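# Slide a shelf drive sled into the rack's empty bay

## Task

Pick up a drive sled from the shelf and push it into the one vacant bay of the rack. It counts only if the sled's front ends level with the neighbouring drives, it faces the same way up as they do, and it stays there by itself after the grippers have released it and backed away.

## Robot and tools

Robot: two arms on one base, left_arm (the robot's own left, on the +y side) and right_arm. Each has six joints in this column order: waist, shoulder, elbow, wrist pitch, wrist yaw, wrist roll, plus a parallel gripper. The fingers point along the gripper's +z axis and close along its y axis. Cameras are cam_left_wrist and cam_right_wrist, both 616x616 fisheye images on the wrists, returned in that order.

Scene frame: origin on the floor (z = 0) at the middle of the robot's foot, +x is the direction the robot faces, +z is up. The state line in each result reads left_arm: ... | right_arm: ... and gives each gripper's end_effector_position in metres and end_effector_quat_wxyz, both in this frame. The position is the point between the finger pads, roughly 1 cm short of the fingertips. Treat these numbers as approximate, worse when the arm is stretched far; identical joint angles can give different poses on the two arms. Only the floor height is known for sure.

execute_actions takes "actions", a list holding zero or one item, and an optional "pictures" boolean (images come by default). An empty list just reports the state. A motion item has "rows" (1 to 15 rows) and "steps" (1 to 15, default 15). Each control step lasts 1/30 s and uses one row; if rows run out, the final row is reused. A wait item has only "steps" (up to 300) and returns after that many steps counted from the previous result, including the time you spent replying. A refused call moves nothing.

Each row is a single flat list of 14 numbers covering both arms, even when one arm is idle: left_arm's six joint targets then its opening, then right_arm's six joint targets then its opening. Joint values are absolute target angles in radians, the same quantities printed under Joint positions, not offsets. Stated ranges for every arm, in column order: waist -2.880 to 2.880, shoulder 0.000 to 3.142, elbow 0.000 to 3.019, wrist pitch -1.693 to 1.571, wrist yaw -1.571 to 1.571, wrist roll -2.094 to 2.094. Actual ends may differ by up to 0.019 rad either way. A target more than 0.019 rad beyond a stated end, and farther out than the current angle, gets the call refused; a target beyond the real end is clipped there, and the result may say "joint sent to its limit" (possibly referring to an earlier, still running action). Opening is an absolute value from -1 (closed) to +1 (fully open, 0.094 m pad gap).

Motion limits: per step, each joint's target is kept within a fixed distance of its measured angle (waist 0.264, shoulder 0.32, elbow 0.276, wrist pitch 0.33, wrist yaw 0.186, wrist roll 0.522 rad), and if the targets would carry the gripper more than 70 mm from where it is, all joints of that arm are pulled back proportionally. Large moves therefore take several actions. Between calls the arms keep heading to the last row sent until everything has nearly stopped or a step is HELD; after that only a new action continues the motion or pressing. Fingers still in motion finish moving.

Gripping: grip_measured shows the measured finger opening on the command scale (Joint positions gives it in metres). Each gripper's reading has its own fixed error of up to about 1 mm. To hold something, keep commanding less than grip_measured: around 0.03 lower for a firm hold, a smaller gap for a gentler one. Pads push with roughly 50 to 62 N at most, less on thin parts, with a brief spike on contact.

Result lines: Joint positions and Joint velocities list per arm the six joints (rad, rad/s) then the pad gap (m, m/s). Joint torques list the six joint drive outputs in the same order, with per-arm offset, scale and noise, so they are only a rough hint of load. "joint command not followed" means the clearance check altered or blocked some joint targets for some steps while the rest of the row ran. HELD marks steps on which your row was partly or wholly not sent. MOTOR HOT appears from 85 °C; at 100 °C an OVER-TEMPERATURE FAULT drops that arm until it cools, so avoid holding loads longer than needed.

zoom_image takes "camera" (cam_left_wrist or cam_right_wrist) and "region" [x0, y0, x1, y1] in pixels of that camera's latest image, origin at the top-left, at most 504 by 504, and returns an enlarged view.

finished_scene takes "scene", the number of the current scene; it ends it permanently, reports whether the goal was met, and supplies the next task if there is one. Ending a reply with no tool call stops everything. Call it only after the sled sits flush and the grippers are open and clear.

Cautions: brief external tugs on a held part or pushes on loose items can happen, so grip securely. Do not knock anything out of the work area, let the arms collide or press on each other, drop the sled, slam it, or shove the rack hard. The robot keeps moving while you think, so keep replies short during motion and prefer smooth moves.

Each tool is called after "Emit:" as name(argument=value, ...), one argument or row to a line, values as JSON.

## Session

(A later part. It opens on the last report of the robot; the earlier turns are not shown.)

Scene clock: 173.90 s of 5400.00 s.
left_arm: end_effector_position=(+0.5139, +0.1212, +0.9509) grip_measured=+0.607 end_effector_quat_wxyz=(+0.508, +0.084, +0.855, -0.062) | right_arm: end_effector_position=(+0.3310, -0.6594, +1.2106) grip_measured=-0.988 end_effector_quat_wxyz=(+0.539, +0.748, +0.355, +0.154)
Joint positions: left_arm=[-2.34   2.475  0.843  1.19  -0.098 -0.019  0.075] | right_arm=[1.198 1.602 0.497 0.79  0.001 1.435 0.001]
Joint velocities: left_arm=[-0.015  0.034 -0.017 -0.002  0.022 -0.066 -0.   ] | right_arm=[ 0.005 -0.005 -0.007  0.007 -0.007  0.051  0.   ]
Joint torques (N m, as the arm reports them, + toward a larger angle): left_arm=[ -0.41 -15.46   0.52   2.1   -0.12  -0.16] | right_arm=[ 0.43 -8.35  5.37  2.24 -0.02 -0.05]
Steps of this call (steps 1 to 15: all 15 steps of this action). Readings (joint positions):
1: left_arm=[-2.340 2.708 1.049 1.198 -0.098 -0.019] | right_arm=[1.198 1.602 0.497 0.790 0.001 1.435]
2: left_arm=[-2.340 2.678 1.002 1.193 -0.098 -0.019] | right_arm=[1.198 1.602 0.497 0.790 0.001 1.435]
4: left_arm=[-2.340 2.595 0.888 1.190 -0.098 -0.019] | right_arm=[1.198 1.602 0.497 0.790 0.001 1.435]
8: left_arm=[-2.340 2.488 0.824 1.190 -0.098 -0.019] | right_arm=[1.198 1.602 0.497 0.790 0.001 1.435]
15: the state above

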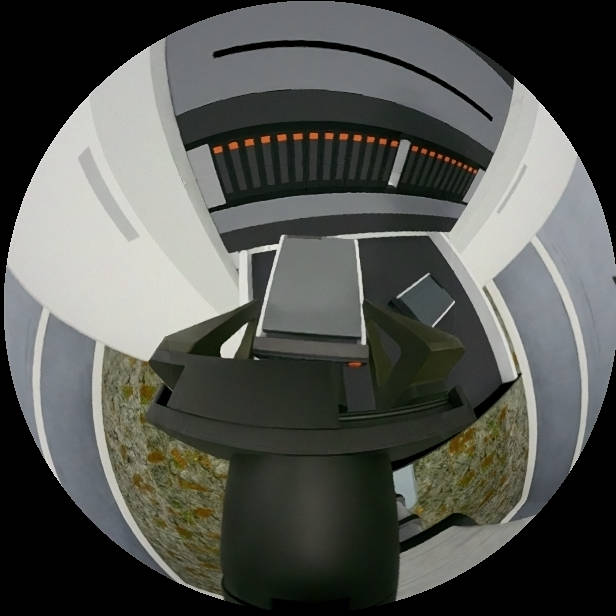

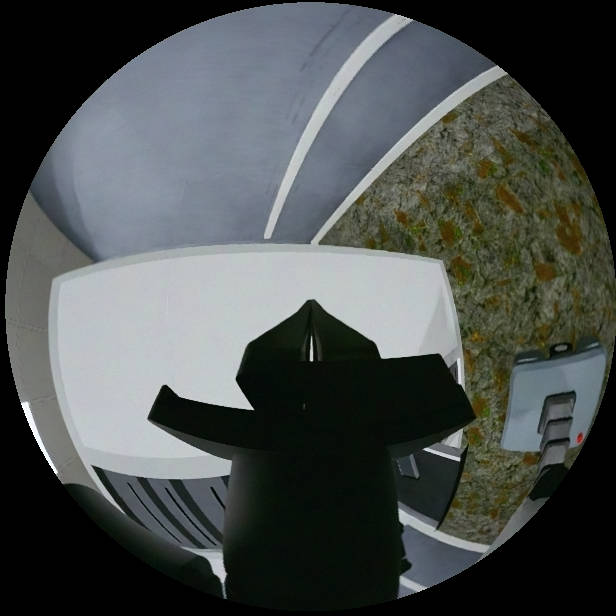

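Emit:
execute_actions(
  actions=[
    {"rows":[[-2.36,2.45,0.85,1.25,-0.08,-0.8,0.55,1.2,1.6,0.5,0.8,0,1.435,-1]]},
  ],
  pictures=false,
)

Emit:
execute_actions(
  actions=[
    {"rows":[[-2.42,2.5,0.95,1.4,-0.03,-1.57,0.55,1.2,1.6,0.5,0.8,0,1.435,-1]]},
  ],
  pictures=false,
)

Emit:
execute_actions(
  actions=[
    {"rows":[[-2.524,2.68,1.2,1.53,0.036,-1.57,0.55,1.2,1.6,0.5,0.8,0,1.435,-1]]},
  ],
)

Scene clock: 190.77 s of 5400.00 s.
left_arm: end_effector_position=(+0.5147, +0.1126, +0.9569) grip_measured=+0.608 end_effector_quat_wxyz=(+0.458, -0.220, +0.822, -0.255) | right_arm: end_effector_position=(+0.3310, -0.6594, +1.2106) grip_measured=-0.988 end_effector_quat_wxyz=(+0.539, +0.748, +0.355, +0.154)
Joint positions: left_arm=[-2.351  2.477  0.843  1.221 -0.083 -0.755  0.076] | right_arm=[1.198 1.602 0.497 0.79  0.001 1.435 0.001]
Joint velocities: left_arm=[-0.005  0.005  0.002 -0.022 -0.007 -0.271 -0.   ] | right_arm=[-0.005  0.005 -0.002  0.007 -0.037  0.022  0.   ]
Joint torques (N m, as the arm reports them, + toward a larger angle): left_arm=[ -1.51 -18.03   1.16   3.44   0.1   -0.07] | right_arm=[ 0.48 -8.2   5.36  2.27 -0.04 -0.06]
Steps of this call (steps 1 to 15: the robot went on to your last target; steps 16 to 90: nothing new was sent; then 13.37 s passed at rest; steps 91 to 105: all 15 steps of this action). Readings (joint positions):
91: left_arm=[-2.341 2.480 0.843 1.195 -0.091 -0.103] | right_arm=[1.198 1.602 0.497 0.790 0.001 1.435]
92: left_arm=[-2.342 2.480 0.843 1.204 -0.086 -0.203] | right_arm=[1.198 1.602 0.497 0.790 0.001 1.435]
94: left_arm=[-2.346 2.479 0.843 1.215 -0.084 -0.397] | right_arm=[1.198 1.602 0.497 0.790 0.001 1.435]
98: left_arm=[-2.351 2.477 0.843 1.221 -0.083 -0.629] | right_arm=[1.198 1.602 0.497 0.790 0.001 1.435]
105: the state above

Scene clock: 191.27 s of 5400.00 s.
left_arm: end_effector_position=(+0.5471, +0.0452, +0.9980) grip_measured=+0.602 end_effector_quat_wxyz=(+0.349, -0.443, +0.648, -0.511) | right_arm: end_effector_position=(+0.3310, -0.6594, +1.2106) grip_measured=-0.988 end_effector_quat_wxyz=(+0.539, +0.748, +0.355, +0.154)
Joint positions: left_arm=[-2.427  2.509  0.95   1.372 -0.031 -1.522  0.075] | right_arm=[1.198 1.602 0.497 0.79  0.001 1.435 0.001]
Joint velocities: left_arm=[-0.015 -0.015 -0.012  0.022 -0.037 -0.256 -0.   ] | right_arm=[-0.005 -0.024  0.002 -0.002  0.007 -0.095  0.001]
Joint torques (N m, as the arm reports them, + toward a larger angle): left_arm=[ -0.93 -17.73   1.28   3.45   0.01  -0.02] | right_arm=[ 0.24 -8.35  5.35  2.27 -0.04 -0.06]
Steps of this call (steps 1 to 15: all 15 steps of this action). Readings (joint positions):
1: left_arm=[-2.354 2.482 0.850 1.250 -0.062 -0.840] | right_arm=[1.198 1.602 0.497 0.790 0.001 1.435]
2: left_arm=[-2.361 2.493 0.867 1.294 -0.047 -0.940] | right_arm=[1.198 1.602 0.497 0.790 0.001 1.435]
4: left_arm=[-2.383 2.509 0.911 1.343 -0.036 -1.138] | right_arm=[1.198 1.602 0.497 0.790 0.001 1.435]
8: left_arm=[-2.423 2.509 0.951 1.370 -0.031 -1.386] | right_arm=[1.198 1.602 0.497 0.790 0.001 1.435]
15: the state above

Scene clock: 191.77 s of 5400.00 s.
left_arm: end_effector_position=(+0.5564, -0.0508, +0.9774) grip_measured=+0.602 end_effector_quat_wxyz=(+0.327, -0.371, +0.620, -0.609) | right_arm: end_effector_position=(+0.3310, -0.6594, +1.2106) grip_measured=-0.988 end_effector_quat_wxyz=(+0.539, +0.748, +0.355, +0.154)
Joint positions: left_arm=[-2.537  2.699  1.195  1.499  0.036 -1.556  0.075] | right_arm=[1.198 1.602 0.497 0.79  0.001 1.435 0.001]
Joint velocities: left_arm=[ 0.063  0.005  0.007 -0.017  0.022 -0.037 -0.001] | right_arm=[-0.005 -0.005 -0.012  0.007 -0.007  0.051  0.   ]
Joint torques (N m, as the arm reports them, + toward a larger angle): left_arm=[ -0.28 -20.12   2.04   3.58   0.    -0.05] | right_arm=[ 0.23 -8.25  5.35  2.27 -0.03 -0.06]
Steps of this call (steps 1 to 15: all 15 steps of this action). Readings (joint positions):
1: left_arm=[-2.431 2.524 0.969 1.396 -0.011 -1.528] | right_arm=[1.198 1.602 0.497 0.790 0.001 1.435]
2: left_arm=[-2.437 2.555 1.016 1.435 0.009 -1.532] | right_arm=[1.198 1.602 0.497 0.790 0.001 1.435]
4: left_arm=[-2.464 2.632 1.140 1.480 0.026 -1.541] | right_arm=[1.198 1.602 0.497 0.790 0.001 1.435]
8: left_arm=[-2.525 2.694 1.204 1.491 0.035 -1.551] | right_arm=[1.198 1.602 0.497 0.790 0.001 1.435]
15: the state above

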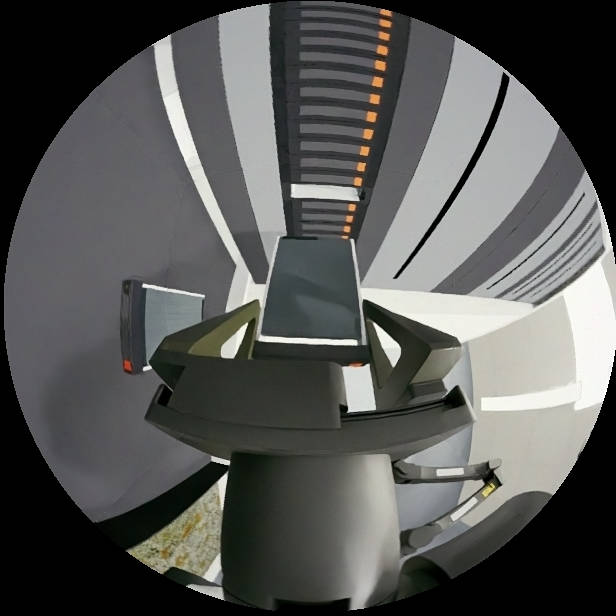

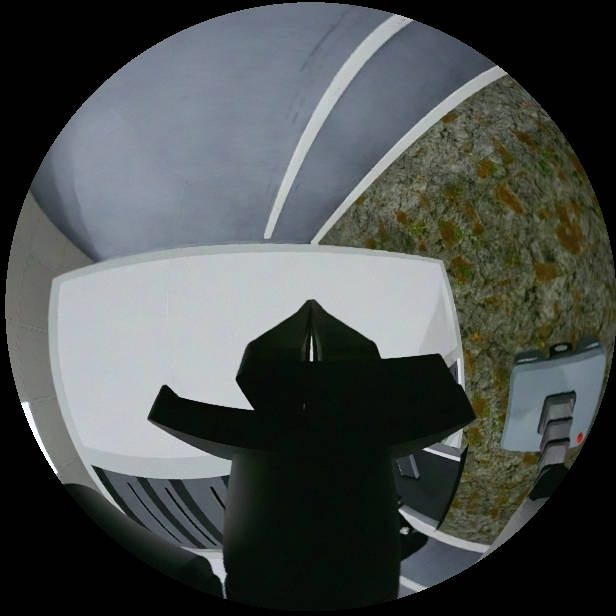

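Emit:
zoom_image(
  camera="cam_left_wrist",
  region=[230,60,430,280],
)

Region (230, 60, 430, 280) of cam_left_wrist's 616x616 image, scaled by 2.291, with more detail than that image has; it fills the left 458 columns of this view, and the rest is white.

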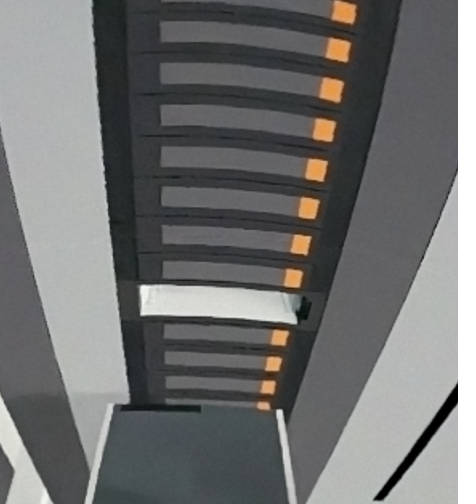

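Emit:
execute_actions(
  actions=[
    {"rows":[[-2.478,2.665,1.22,1.53,0.036,-1.59,0.55,1.2,1.6,0.5,0.8,0,1.435,-1]]},
  ],
)

Scene clock: 211.37 s of 5400.00 s.
left_arm: end_effector_position=(+0.5756, -0.0136, +0.9750) grip_measured=+0.602 end_effector_quat_wxyz=(+0.340, -0.396, +0.606, -0.601) | right_arm: end_effector_position=(+0.3310, -0.6594, +1.2106) grip_measured=-0.988 end_effector_quat_wxyz=(+0.539, +0.748, +0.355, +0.154)
Joint positions: left_arm=[-2.473  2.699  1.195  1.499  0.037 -1.577  0.075] | right_arm=[1.198 1.602 0.497 0.79  0.001 1.435 0.001]
Joint velocities: left_arm=[-0.005 -0.005 -0.012 -0.007 -0.051 -0.007  0.   ] | right_arm=[-0.005 -0.015 -0.007  0.022  0.022  0.007  0.   ]
Joint torques (N m, as the arm reports them, + toward a larger angle): left_arm=[ -1.41 -21.46   3.3    3.53  -0.01  -0.07] | right_arm=[ 0.37 -8.25  5.35  2.26 -0.02 -0.06]
Steps of this call (steps 1 to 15: the robot went on to your last target; steps 16 to 90: nothing new was sent; then 16.10 s passed at rest; steps 91 to 105: all 15 steps of this action). Readings (joint positions):
91: left_arm=[-2.527 2.699 1.195 1.499 0.036 -1.561] | right_arm=[1.198 1.602 0.497 0.790 0.001 1.435]
92: left_arm=[-2.523 2.699 1.195 1.499 0.037 -1.564] | right_arm=[1.198 1.602 0.497 0.790 0.001 1.435]
94: left_arm=[-2.509 2.699 1.195 1.499 0.037 -1.569] | right_arm=[1.198 1.602 0.497 0.790 0.001 1.435]
98: left_arm=[-2.479 2.699 1.195 1.499 0.037 -1.574] | right_arm=[1.198 1.602 0.497 0.790 0.001 1.435]
105: the state above

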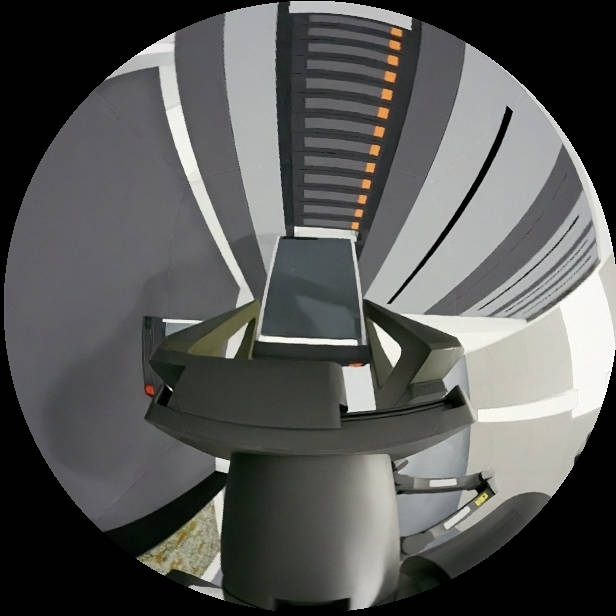

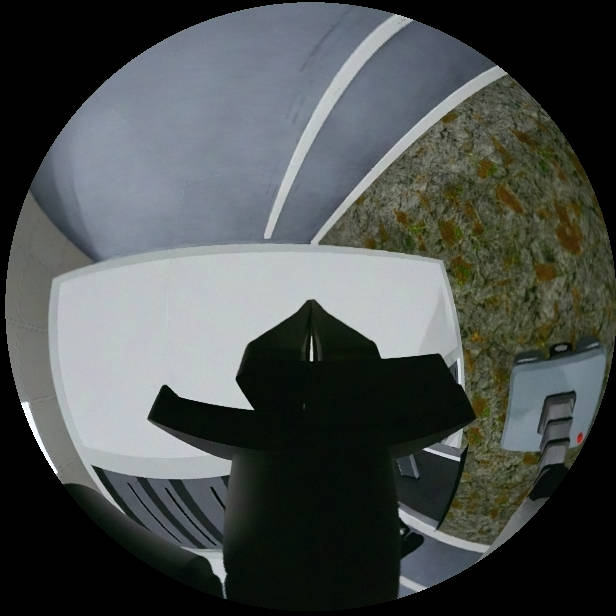

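Emit:
execute_actions(
  actions=[
    {"rows":[[-2.478,2.635,1.20,1.53,0.036,-1.59,0.55,1.2,1.6,0.5,0.8,0,1.435,-1]]},
  ],
)

Scene clock: 222.10 s of 5400.00 s.
left_arm: end_effector_position=(+0.5871, -0.0173, +1.0016) grip_measured=+0.602 end_effector_quat_wxyz=(+0.348, -0.389, +0.593, -0.614) | right_arm: end_effector_position=(+0.3310, -0.6594, +1.2106) grip_measured=-0.988 end_effector_quat_wxyz=(+0.539, +0.748, +0.355, +0.154)
Joint positions: left_arm=[-2.473  2.658  1.194  1.502  0.037 -1.578  0.075] | right_arm=[1.198 1.602 0.497 0.79  0.001 1.435 0.001]
Joint velocities: left_arm=[-0.005 -0.005 -0.007  0.012  0.022  0.081 -0.   ] | right_arm=[ 0.005  0.015 -0.002  0.017 -0.051  0.051 -0.001]
Joint torques (N m, as the arm reports them, + toward a larger angle): left_arm=[ -1.69 -21.21   2.28   3.43  -0.05  -0.06] | right_arm=[ 0.24 -8.39  5.38  2.25 -0.02 -0.06]
Steps of this call (steps 1 to 15: the robot went on to your last target; steps 16 to 90: nothing new was sent; then 7.23 s passed at rest; steps 91 to 105: all 15 steps of this action). Readings (joint positions):
91: left_arm=[-2.473 2.698 1.195 1.499 0.037 -1.578] | right_arm=[1.198 1.602 0.497 0.790 0.001 1.435]
92: left_arm=[-2.473 2.695 1.194 1.499 0.037 -1.578] | right_arm=[1.198 1.602 0.497 0.790 0.001 1.435]
94: left_arm=[-2.473 2.687 1.194 1.499 0.037 -1.578] | right_arm=[1.198 1.602 0.497 0.790 0.001 1.435]
98: left_arm=[-2.473 2.666 1.194 1.500 0.037 -1.578] | right_arm=[1.198 1.602 0.497 0.790 0.001 1.435]
105: the state above

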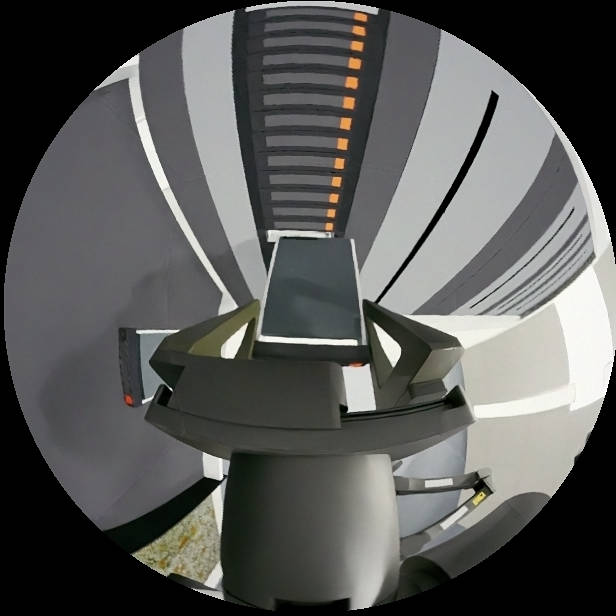

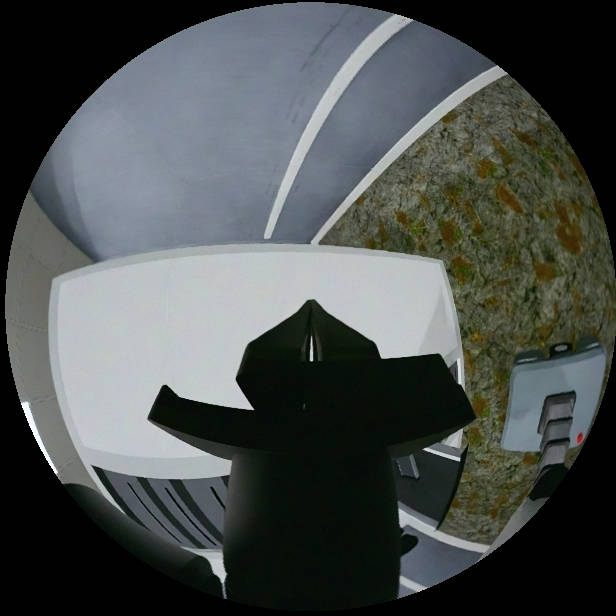

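Emit:
execute_actions(
  actions=[
    {"rows":[[-2.478,2.675,1.24,1.50,0.036,-1.59,0.55,1.2,1.6,0.5,0.8,0,1.435,-1]]},
  ],
)

Emit:
zoom_image(
  camera="cam_left_wrist",
  region=[240,160,400,300],
)

Scene clock: 230.70 s of 5400.00 s.
left_arm: end_effector_position=(+0.5899, -0.0190, +0.9958) grip_measured=+0.602 end_effector_quat_wxyz=(+0.349, -0.388, +0.591, -0.615) | right_arm: end_effector_position=(+0.3310, -0.6594, +1.2106) grip_measured=-0.988 end_effector_quat_wxyz=(+0.539, +0.748, +0.355, +0.154)
Joint positions: left_arm=[-2.473  2.677  1.217  1.502  0.037 -1.578  0.075] | right_arm=[1.198 1.602 0.497 0.79  0.001 1.435 0.001]
Joint velocities: left_arm=[-0.024 -0.024 -0.002 -0.012 -0.051 -0.037  0.   ] | right_arm=[ 0.005 -0.005  0.007  0.012 -0.051  0.022 -0.   ]
Joint torques (N m, as the arm reports them, + toward a larger angle): left_arm=[ -1.66 -19.06   3.55   2.03  -0.03  -0.06] | right_arm=[ 0.25 -8.41  5.39  2.17 -0.03 -0.08]
Steps of this call (steps 1 to 15: the robot went on to your last target; steps 16 to 90: nothing new was sent; then 5.10 s passed at rest; steps 91 to 105: all 15 steps of this action). Readings (joint positions):
91: left_arm=[-2.473 2.660 1.197 1.502 0.037 -1.578] | right_arm=[1.198 1.602 0.497 0.790 0.001 1.435]
92: left_arm=[-2.473 2.662 1.202 1.502 0.037 -1.578] | right_arm=[1.198 1.602 0.497 0.790 0.001 1.435]
94: left_arm=[-2.473 2.670 1.213 1.502 0.037 -1.578] | right_arm=[1.198 1.602 0.497 0.790 0.001 1.435]
98: left_arm=[-2.473 2.675 1.217 1.502 0.037 -1.578] | right_arm=[1.198 1.602 0.497 0.790 0.001 1.435]
105: the state above

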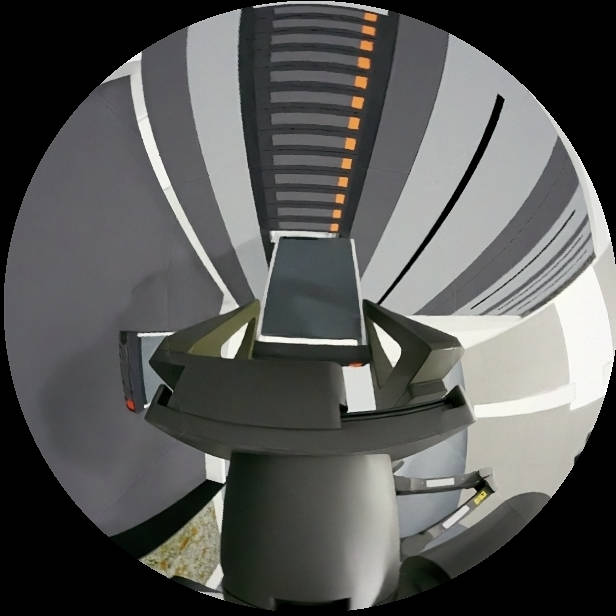

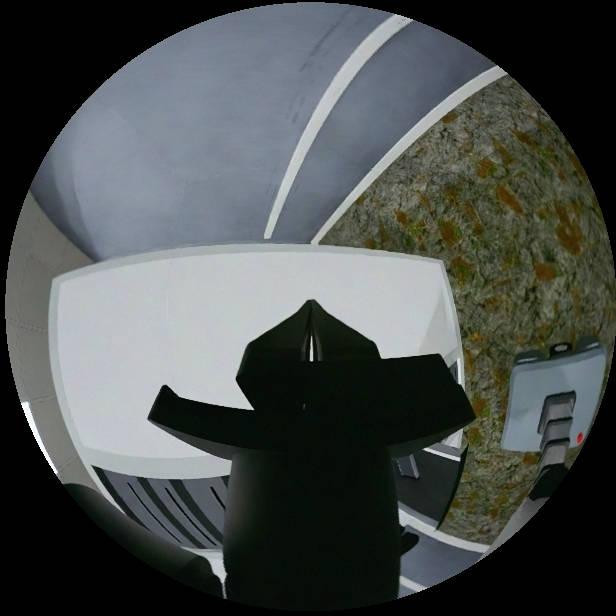

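Region (240, 160, 400, 300) of cam_left_wrist's 616x616 image, scaled by 3.150, with more detail than that image has; it fills the top 441 rows of this view, and the rest is white.

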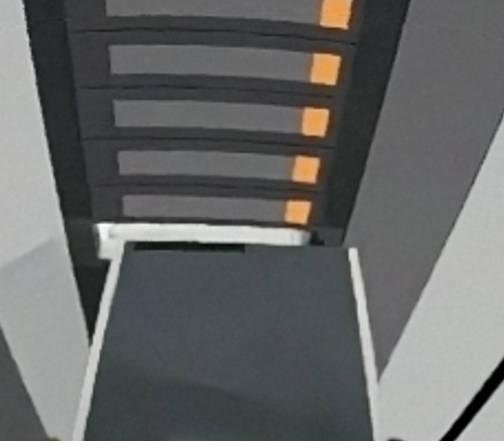

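Emit:
execute_actions(
  actions=[
    {"rows":[[-2.478,2.689,1.25,1.49,0.036,-1.59,0.55,1.2,1.6,0.5,0.8,0,1.435,-1]]},
  ],
)

Emit:
zoom_image(
  camera="cam_left_wrist",
  region=[240,160,400,300],
)

Scene clock: 237.27 s of 5400.00 s.
left_arm: end_effector_position=(+0.5890, -0.0191, +0.9874) grip_measured=+0.602 end_effector_quat_wxyz=(+0.347, -0.390, +0.595, -0.611) | right_arm: end_effector_position=(+0.3310, -0.6594, +1.2106) grip_measured=-0.988 end_effector_quat_wxyz=(+0.539, +0.748, +0.355, +0.154)
Joint positions: left_arm=[-2.473  2.691  1.225  1.495  0.037 -1.578  0.075] | right_arm=[1.198 1.602 0.497 0.79  0.001 1.435 0.001]
Joint velocities: left_arm=[ 0.005 -0.005 -0.007 -0.002  0.066 -0.051 -0.   ] | right_arm=[-0.015 -0.015 -0.022  0.017 -0.022 -0.007 -0.   ]
Joint torques (N m, as the arm reports them, + toward a larger angle): left_arm=[ -1.64 -18.81   3.56   1.86  -0.03  -0.07] | right_arm=[ 0.38 -8.37  5.3   2.25 -0.03 -0.07]
Steps of this call (steps 1 to 15: the robot went on to your last target; steps 16 to 90: nothing new was sent; then 3.07 s passed at rest; steps 91 to 105: all 15 steps of this action). Readings (joint positions):
91: left_arm=[-2.473 2.677 1.217 1.501 0.037 -1.578] | right_arm=[1.198 1.602 0.497 0.790 0.001 1.435]
92: left_arm=[-2.473 2.679 1.220 1.500 0.037 -1.578] | right_arm=[1.198 1.602 0.497 0.790 0.001 1.435]
94: left_arm=[-2.473 2.683 1.225 1.497 0.037 -1.578] | right_arm=[1.198 1.602 0.497 0.790 0.001 1.435]
98: left_arm=[-2.473 2.689 1.225 1.495 0.037 -1.578] | right_arm=[1.198 1.602 0.497 0.790 0.001 1.435]
105: the state above

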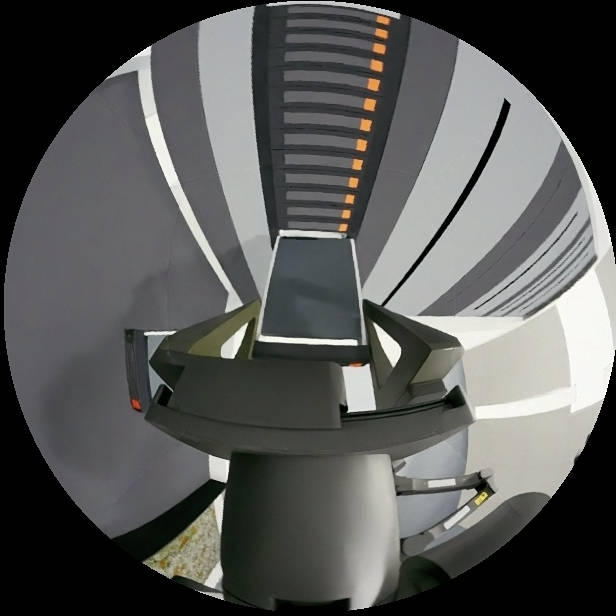

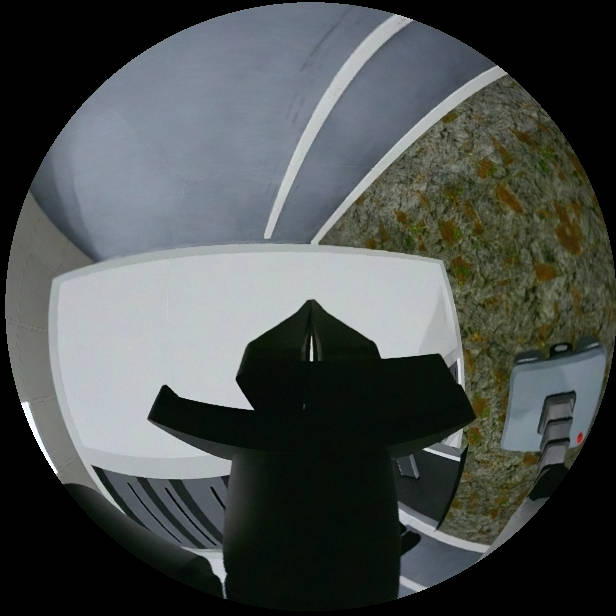

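Region (240, 160, 400, 300) of cam_left_wrist's 616x616 image, scaled by 3.150, with more detail than that image has; it fills the top 441 rows of this view, and the rest is white.

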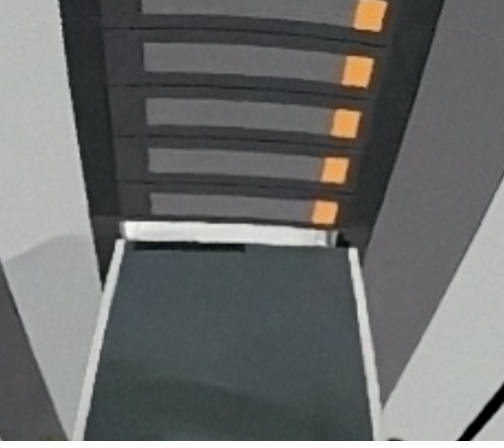

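Emit:
execute_actions(
  actions=[
    {"rows":[[-2.455,2.709,1.305,1.455,0.055,-1.59,0.55,1.2,1.6,0.5,0.8,0,1.435,-1]]},
  ],
)

Emit:
zoom_image(
  camera="cam_left_wrist",
  region=[240,160,400,300],
)

Scene clock: 245.43 s of 5400.00 s.
left_arm: end_effector_position=(+0.6055, -0.0215, +0.9814) grip_measured=+0.602 end_effector_quat_wxyz=(+0.346, -0.388, +0.595, -0.613) | right_arm: end_effector_position=(+0.3310, -0.6594, +1.2106) grip_measured=-0.988 end_effector_quat_wxyz=(+0.539, +0.748, +0.355, +0.154)
Joint positions: left_arm=[-2.462  2.711  1.284  1.461  0.052 -1.578  0.075] | right_arm=[1.198 1.602 0.497 0.79  0.001 1.435 0.001]
Joint velocities: left_arm=[ 0.005 -0.015  0.007 -0.007 -0.081  0.007 -0.   ] | right_arm=[-0.015  0.005 -0.002 -0.017 -0.007  0.051 -0.   ]
Joint torques (N m, as the arm reports them, + toward a larger angle): left_arm=[ -0.66 -19.57   3.59   1.89   0.16  -0.06] | right_arm=[ 0.41 -8.17  5.35  2.24 -0.04 -0.06]
Steps of this call (steps 1 to 15: the robot went on to your last target; steps 16 to 90: nothing new was sent; then 4.67 s passed at rest; steps 91 to 105: all 15 steps of this action). Readings (joint positions):
91: left_arm=[-2.473 2.693 1.231 1.489 0.044 -1.578] | right_arm=[1.198 1.602 0.497 0.790 0.001 1.435]
92: left_arm=[-2.472 2.697 1.244 1.479 0.049 -1.578] | right_arm=[1.198 1.602 0.497 0.790 0.001 1.435]
94: left_arm=[-2.469 2.707 1.272 1.466 0.051 -1.578] | right_arm=[1.198 1.602 0.497 0.790 0.001 1.435]
98: left_arm=[-2.464 2.711 1.284 1.461 0.051 -1.578] | right_arm=[1.198 1.602 0.497 0.790 0.001 1.435]
105: the state above

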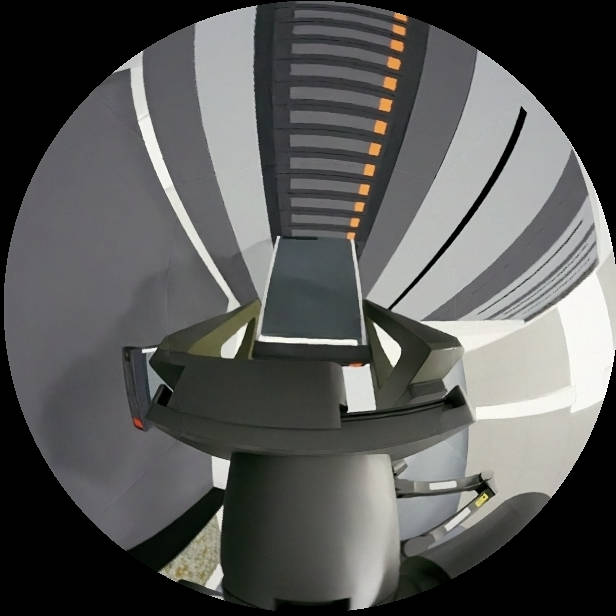

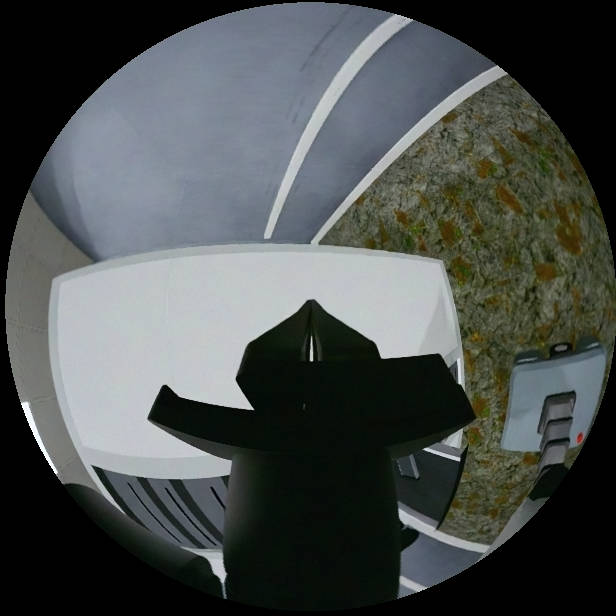

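Region (240, 160, 400, 300) of cam_left_wrist's 616x616 image, scaled by 3.150, with more detail than that image has; it fills the top 441 rows of this view, and the rest is white.

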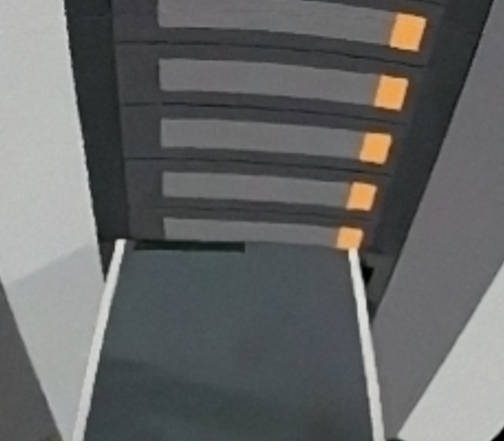

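Emit:
execute_actions(
  actions=[
    {"rows":[[-2.478,2.69,1.305,1.455,0.04,-1.59,0.55,1.2,1.6,0.5,0.8,0,1.435,-1]]},
  ],
)

Emit:
zoom_image(
  camera="cam_left_wrist",
  region=[240,160,400,300],
)

Scene clock: 252.83 s of 5400.00 s.
left_arm: end_effector_position=(+0.6048, -0.0233, +0.9815) grip_measured=+0.602 end_effector_quat_wxyz=(+0.347, -0.389, +0.594, -0.612) | right_arm: end_effector_position=(+0.3310, -0.6594, +1.2106) grip_measured=-0.988 end_effector_quat_wxyz=(+0.539, +0.748, +0.355, +0.154)
Joint positions: left_arm=[-2.467  2.711  1.284  1.461  0.043 -1.578  0.075] | right_arm=[1.198 1.602 0.497 0.79  0.001 1.435 0.001]
Joint velocities: left_arm=[-0.015 -0.005  0.017  0.002 -0.037  0.007 -0.   ] | right_arm=[-0.005 -0.015 -0.002 -0.022 -0.007  0.007 -0.   ]
Joint torques (N m, as the arm reports them, + toward a larger angle): left_arm=[ -2.51 -21.26   3.59   1.88  -0.14  -0.06] | right_arm=[ 0.36 -8.31  5.37  2.26 -0.04 -0.06]
Steps of this call (steps 1 to 15: the robot went on to your last target; steps 16 to 90: nothing new was sent; then 3.90 s passed at rest; steps 91 to 105: all 15 steps of this action). Readings (joint positions):
91: left_arm=[-2.463 2.711 1.284 1.461 0.047 -1.578] | right_arm=[1.198 1.602 0.497 0.790 0.001 1.435]
92: left_arm=[-2.463 2.711 1.284 1.461 0.044 -1.578] | right_arm=[1.198 1.602 0.497 0.790 0.001 1.435]
94: left_arm=[-2.464 2.711 1.284 1.461 0.043 -1.578] | right_arm=[1.198 1.602 0.497 0.790 0.001 1.435]
98: left_arm=[-2.467 2.711 1.284 1.461 0.043 -1.578] | right_arm=[1.198 1.602 0.497 0.790 0.001 1.435]
105: the state above

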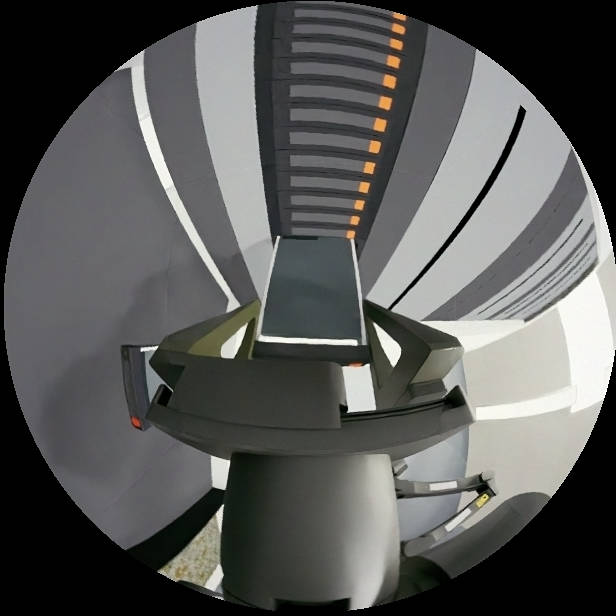

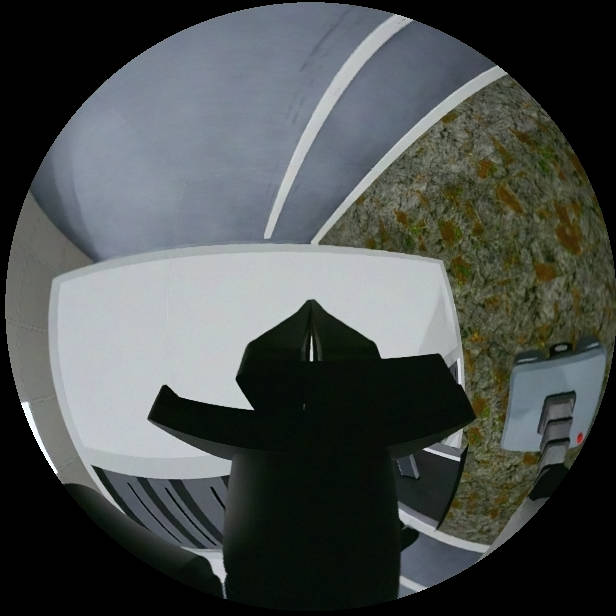

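Region (240, 160, 400, 300) of cam_left_wrist's 616x616 image, scaled by 3.150, with more detail than that image has; it fills the top 441 rows of this view, and the rest is white.

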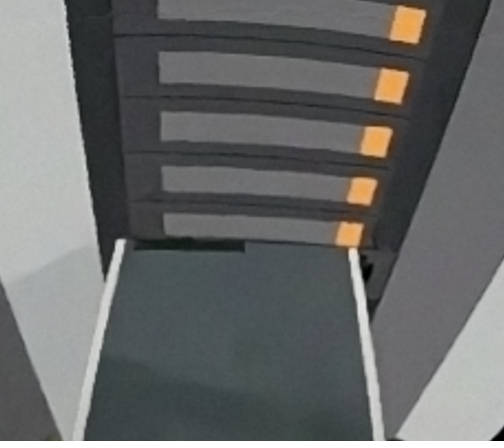

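Emit:
execute_actions(
  actions=[
    {"rows":[[-2.487,2.676,1.305,1.455,0.035,-1.59,0.55,1.2,1.6,0.5,0.8,0,1.435,-1]]},
  ],
)

Emit:
zoom_image(
  camera="cam_left_wrist",
  region=[240,160,400,300],
)

Scene clock: 257.30 s of 5400.00 s.
left_arm: end_effector_position=(+0.6020, -0.0292, +0.9818) grip_measured=+0.602 end_effector_quat_wxyz=(+0.346, -0.388, +0.595, -0.613) | right_arm: end_effector_position=(+0.3310, -0.6594, +1.2106) grip_measured=-0.988 end_effector_quat_wxyz=(+0.539, +0.748, +0.355, +0.154)
Joint positions: left_arm=[-2.478  2.711  1.284  1.461  0.038 -1.578  0.075] | right_arm=[1.198 1.602 0.497 0.79  0.001 1.435 0.001]
Joint velocities: left_arm=[ 0.005  0.005 -0.017  0.022  0.022  0.007 -0.   ] | right_arm=[ 0.005 -0.015  0.007 -0.007 -0.037  0.007 -0.001]
Joint torques (N m, as the arm reports them, + toward a larger angle): left_arm=[ -2.41 -22.51   3.59   1.86  -0.14  -0.06] | right_arm=[ 0.42 -8.34  5.39  2.28 -0.04 -0.06]
Steps of this call (steps 1 to 15: the robot went on to your last target; steps 16 to 90: nothing new was sent; then 0.97 s passed at rest; steps 91 to 105: all 15 steps of this action). Readings (joint positions):
91: left_arm=[-2.468 2.711 1.284 1.461 0.040 -1.578] | right_arm=[1.198 1.602 0.497 0.790 0.001 1.435]
92: left_arm=[-2.469 2.711 1.284 1.461 0.038 -1.578] | right_arm=[1.198 1.602 0.497 0.790 0.001 1.435]
94: left_arm=[-2.471 2.711 1.284 1.461 0.038 -1.578] | right_arm=[1.198 1.602 0.497 0.790 0.001 1.435]
98: left_arm=[-2.476 2.711 1.284 1.461 0.038 -1.578] | right_arm=[1.198 1.602 0.497 0.790 0.001 1.435]
105: the state above

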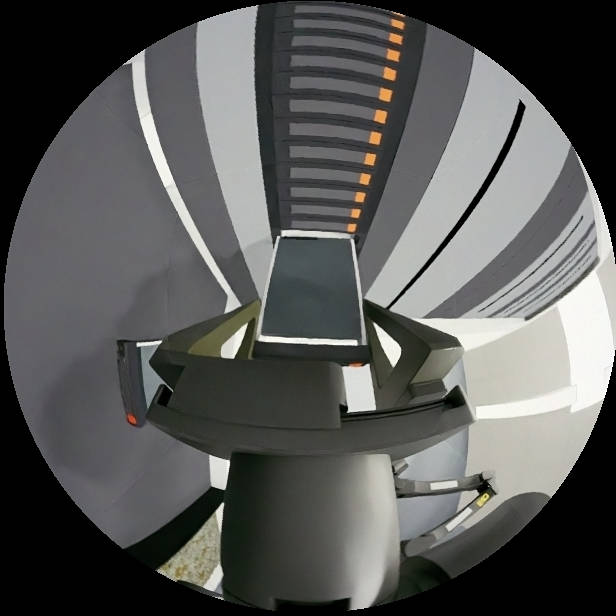

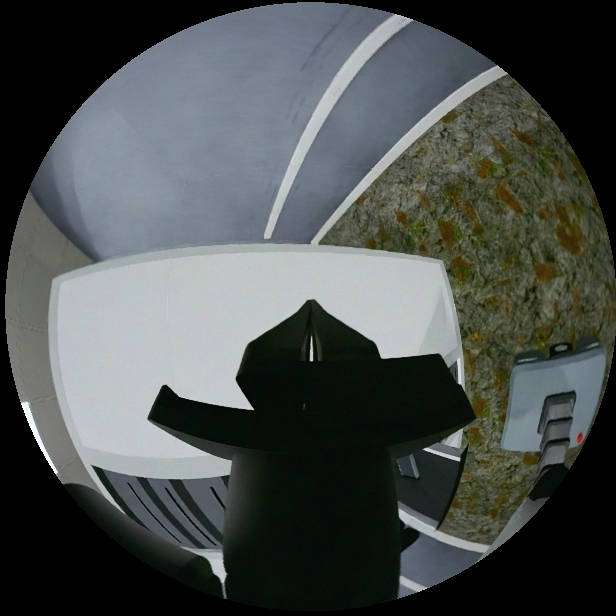

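Region (240, 160, 400, 300) of cam_left_wrist's 616x616 image, scaled by 3.150, with more detail than that image has; it fills the top 441 rows of this view, and the rest is white.

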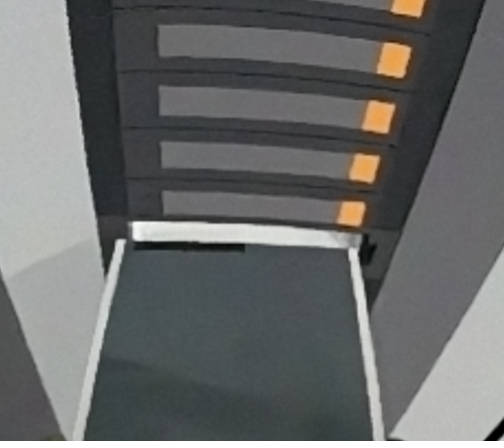

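Emit:
execute_actions(
  actions=[
    {"rows":[[-2.487,2.70,1.325,1.455,0.035,-1.59,0.55,1.2,1.6,0.5,0.8,0,1.435,-1]]},
  ],
)

Emit:
zoom_image(
  camera="cam_left_wrist",
  region=[240,160,400,300],
)

Scene clock: 262.47 s of 5400.00 s.
left_arm: end_effector_position=(+0.6072, -0.0314, +0.9859) grip_measured=+0.602 end_effector_quat_wxyz=(+0.349, -0.385, +0.591, -0.617) | right_arm: end_effector_position=(+0.3310, -0.6594, +1.2106) grip_measured=-0.988 end_effector_quat_wxyz=(+0.539, +0.748, +0.355, +0.154)
Joint positions: left_arm=[-2.478  2.711  1.299  1.46   0.038 -1.578  0.075] | right_arm=[1.198 1.602 0.497 0.79  0.001 1.435 0.001]
Joint velocities: left_arm=[ 0.005 -0.015  0.007 -0.002 -0.007 -0.007  0.   ] | right_arm=[-0.015 -0.015 -0.012  0.017 -0.022  0.007 -0.001]
Joint torques (N m, as the arm reports them, + toward a larger angle): left_arm=[ -2.11 -20.45   3.99   1.9   -0.14  -0.07] | right_arm=[ 0.44 -8.54  5.36  2.24 -0.02 -0.06]
Steps of this call (steps 1 to 15: the robot went on to your last target; steps 16 to 90: nothing new was sent; then 1.67 s passed at rest; steps 91 to 105: all 15 steps of this action). Readings (joint positions):
91: left_arm=[-2.478 2.711 1.285 1.461 0.038 -1.578] | right_arm=[1.198 1.602 0.497 0.790 0.001 1.435]
92: left_arm=[-2.478 2.711 1.287 1.460 0.038 -1.578] | right_arm=[1.198 1.602 0.497 0.790 0.001 1.435]
94: left_arm=[-2.478 2.711 1.293 1.460 0.038 -1.578] | right_arm=[1.198 1.602 0.497 0.790 0.001 1.435]
98: left_arm=[-2.478 2.711 1.299 1.460 0.038 -1.578] | right_arm=[1.198 1.602 0.497 0.790 0.001 1.435]
105: the state above

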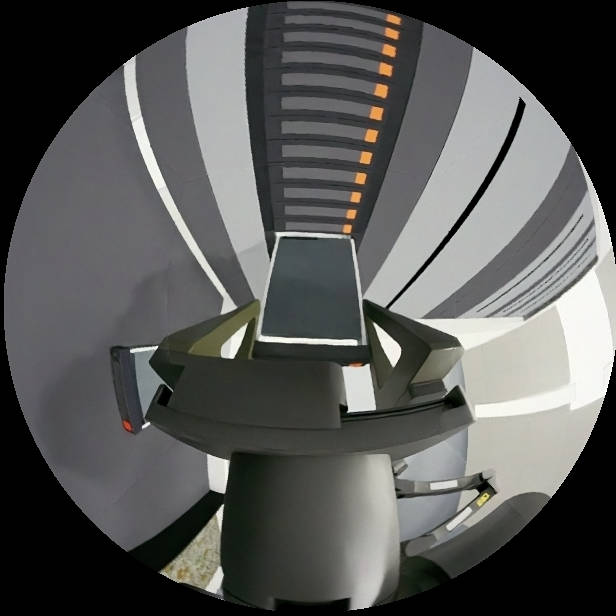

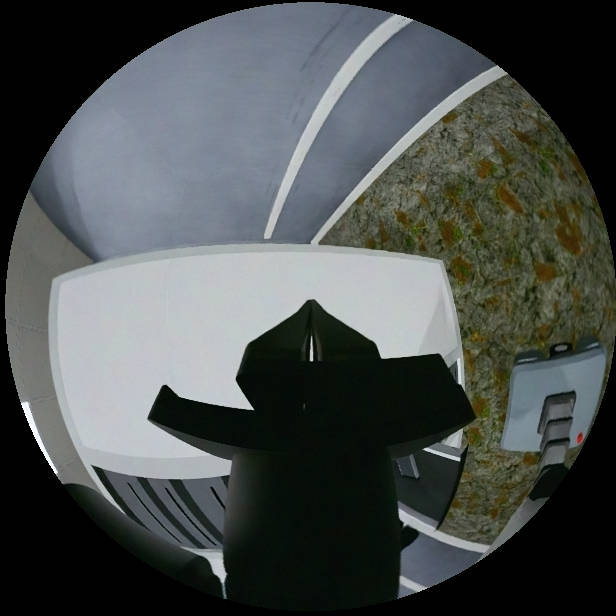

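Region (240, 160, 400, 300) of cam_left_wrist's 616x616 image, scaled by 3.150, with more detail than that image has; it fills the top 441 rows of this view, and the rest is white.

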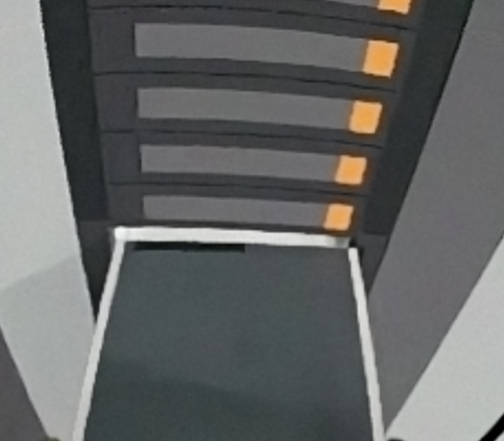

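Emit:
execute_actions(
  actions=[
    {"rows":[[-2.458,2.721,1.378,1.415,0.055,-1.59,0.55,1.2,1.6,0.5,0.8,0,1.435,-1]]},
  ],
)

Emit:
zoom_image(
  camera="cam_left_wrist",
  region=[240,160,400,300],
)

Scene clock: 268.40 s of 5400.00 s.
left_arm: end_effector_position=(+0.6142, -0.0365, +0.9827) grip_measured=+0.601 end_effector_quat_wxyz=(+0.342, -0.380, +0.595, -0.620) | right_arm: end_effector_position=(+0.3310, -0.6594, +1.2106) grip_measured=-0.988 end_effector_quat_wxyz=(+0.539, +0.748, +0.355, +0.154)
Joint positions: left_arm=[-2.475  2.72   1.329  1.436  0.06  -1.578  0.075] | right_arm=[1.198 1.602 0.497 0.79  0.001 1.435 0.001]
Joint velocities: left_arm=[-0.005 -0.015 -0.017 -0.007  0.007  0.037 -0.001] | right_arm=[-0.015  0.005 -0.012 -0.002 -0.007  0.051 -0.   ]
Joint torques (N m, as the arm reports them, + toward a larger angle): left_arm=[  0.05 -19.67   5.59   1.18  -0.25  -0.06] | right_arm=[ 0.29 -8.42  5.38  2.22 -0.02 -0.08]
Steps of this call (steps 1 to 15: the robot went on to your last target; steps 16 to 90: nothing new was sent; then 2.43 s passed at rest; steps 91 to 105: all 15 steps of this action). Readings (joint positions):
91: left_arm=[-2.477 2.712 1.304 1.453 0.044 -1.578] | right_arm=[1.198 1.602 0.497 0.790 0.001 1.435]
92: left_arm=[-2.476 2.716 1.316 1.441 0.049 -1.578] | right_arm=[1.198 1.602 0.497 0.790 0.001 1.435]
94: left_arm=[-2.475 2.720 1.329 1.436 0.060 -1.578] | right_arm=[1.198 1.602 0.497 0.790 0.001 1.435]
98: left_arm=[-2.475 2.720 1.329 1.436 0.060 -1.578] | right_arm=[1.198 1.602 0.497 0.790 0.001 1.435]
105: the state above

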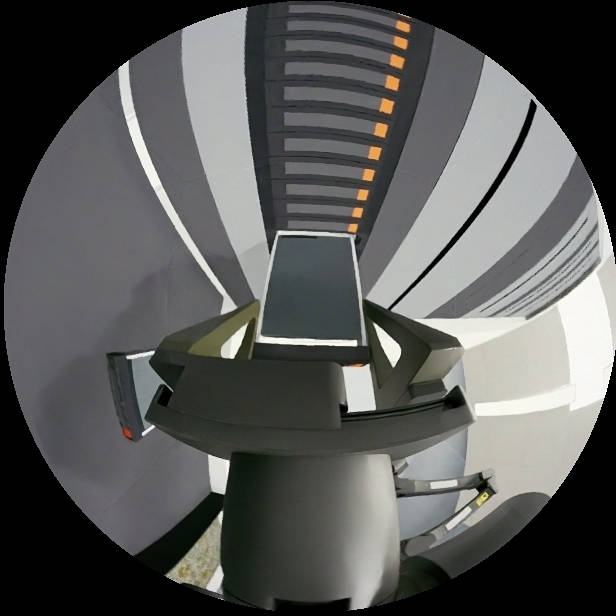

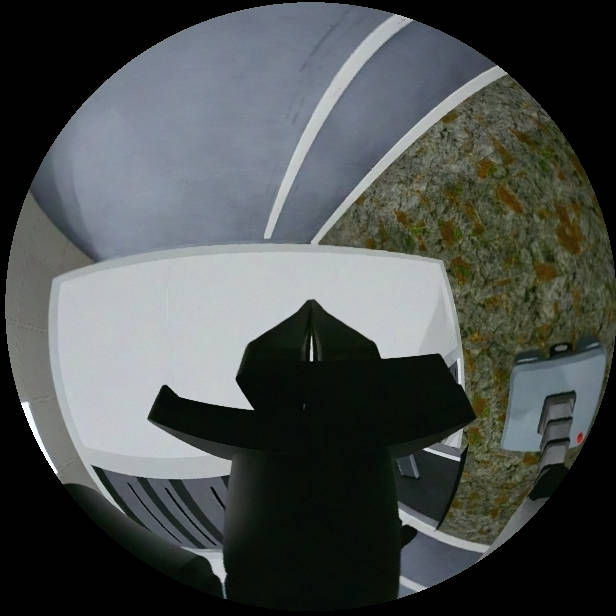

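Region (240, 160, 400, 300) of cam_left_wrist's 616x616 image, scaled by 3.150, with more detail than that image has; it fills the top 441 rows of this view, and the rest is white.

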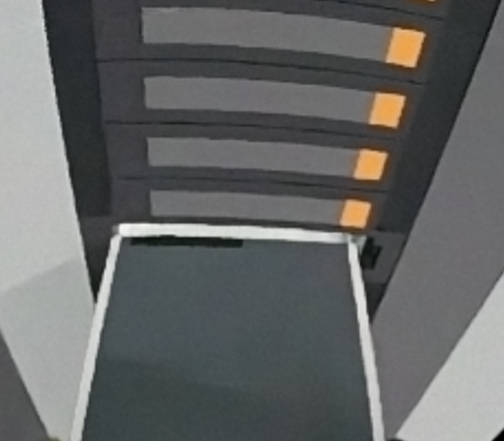

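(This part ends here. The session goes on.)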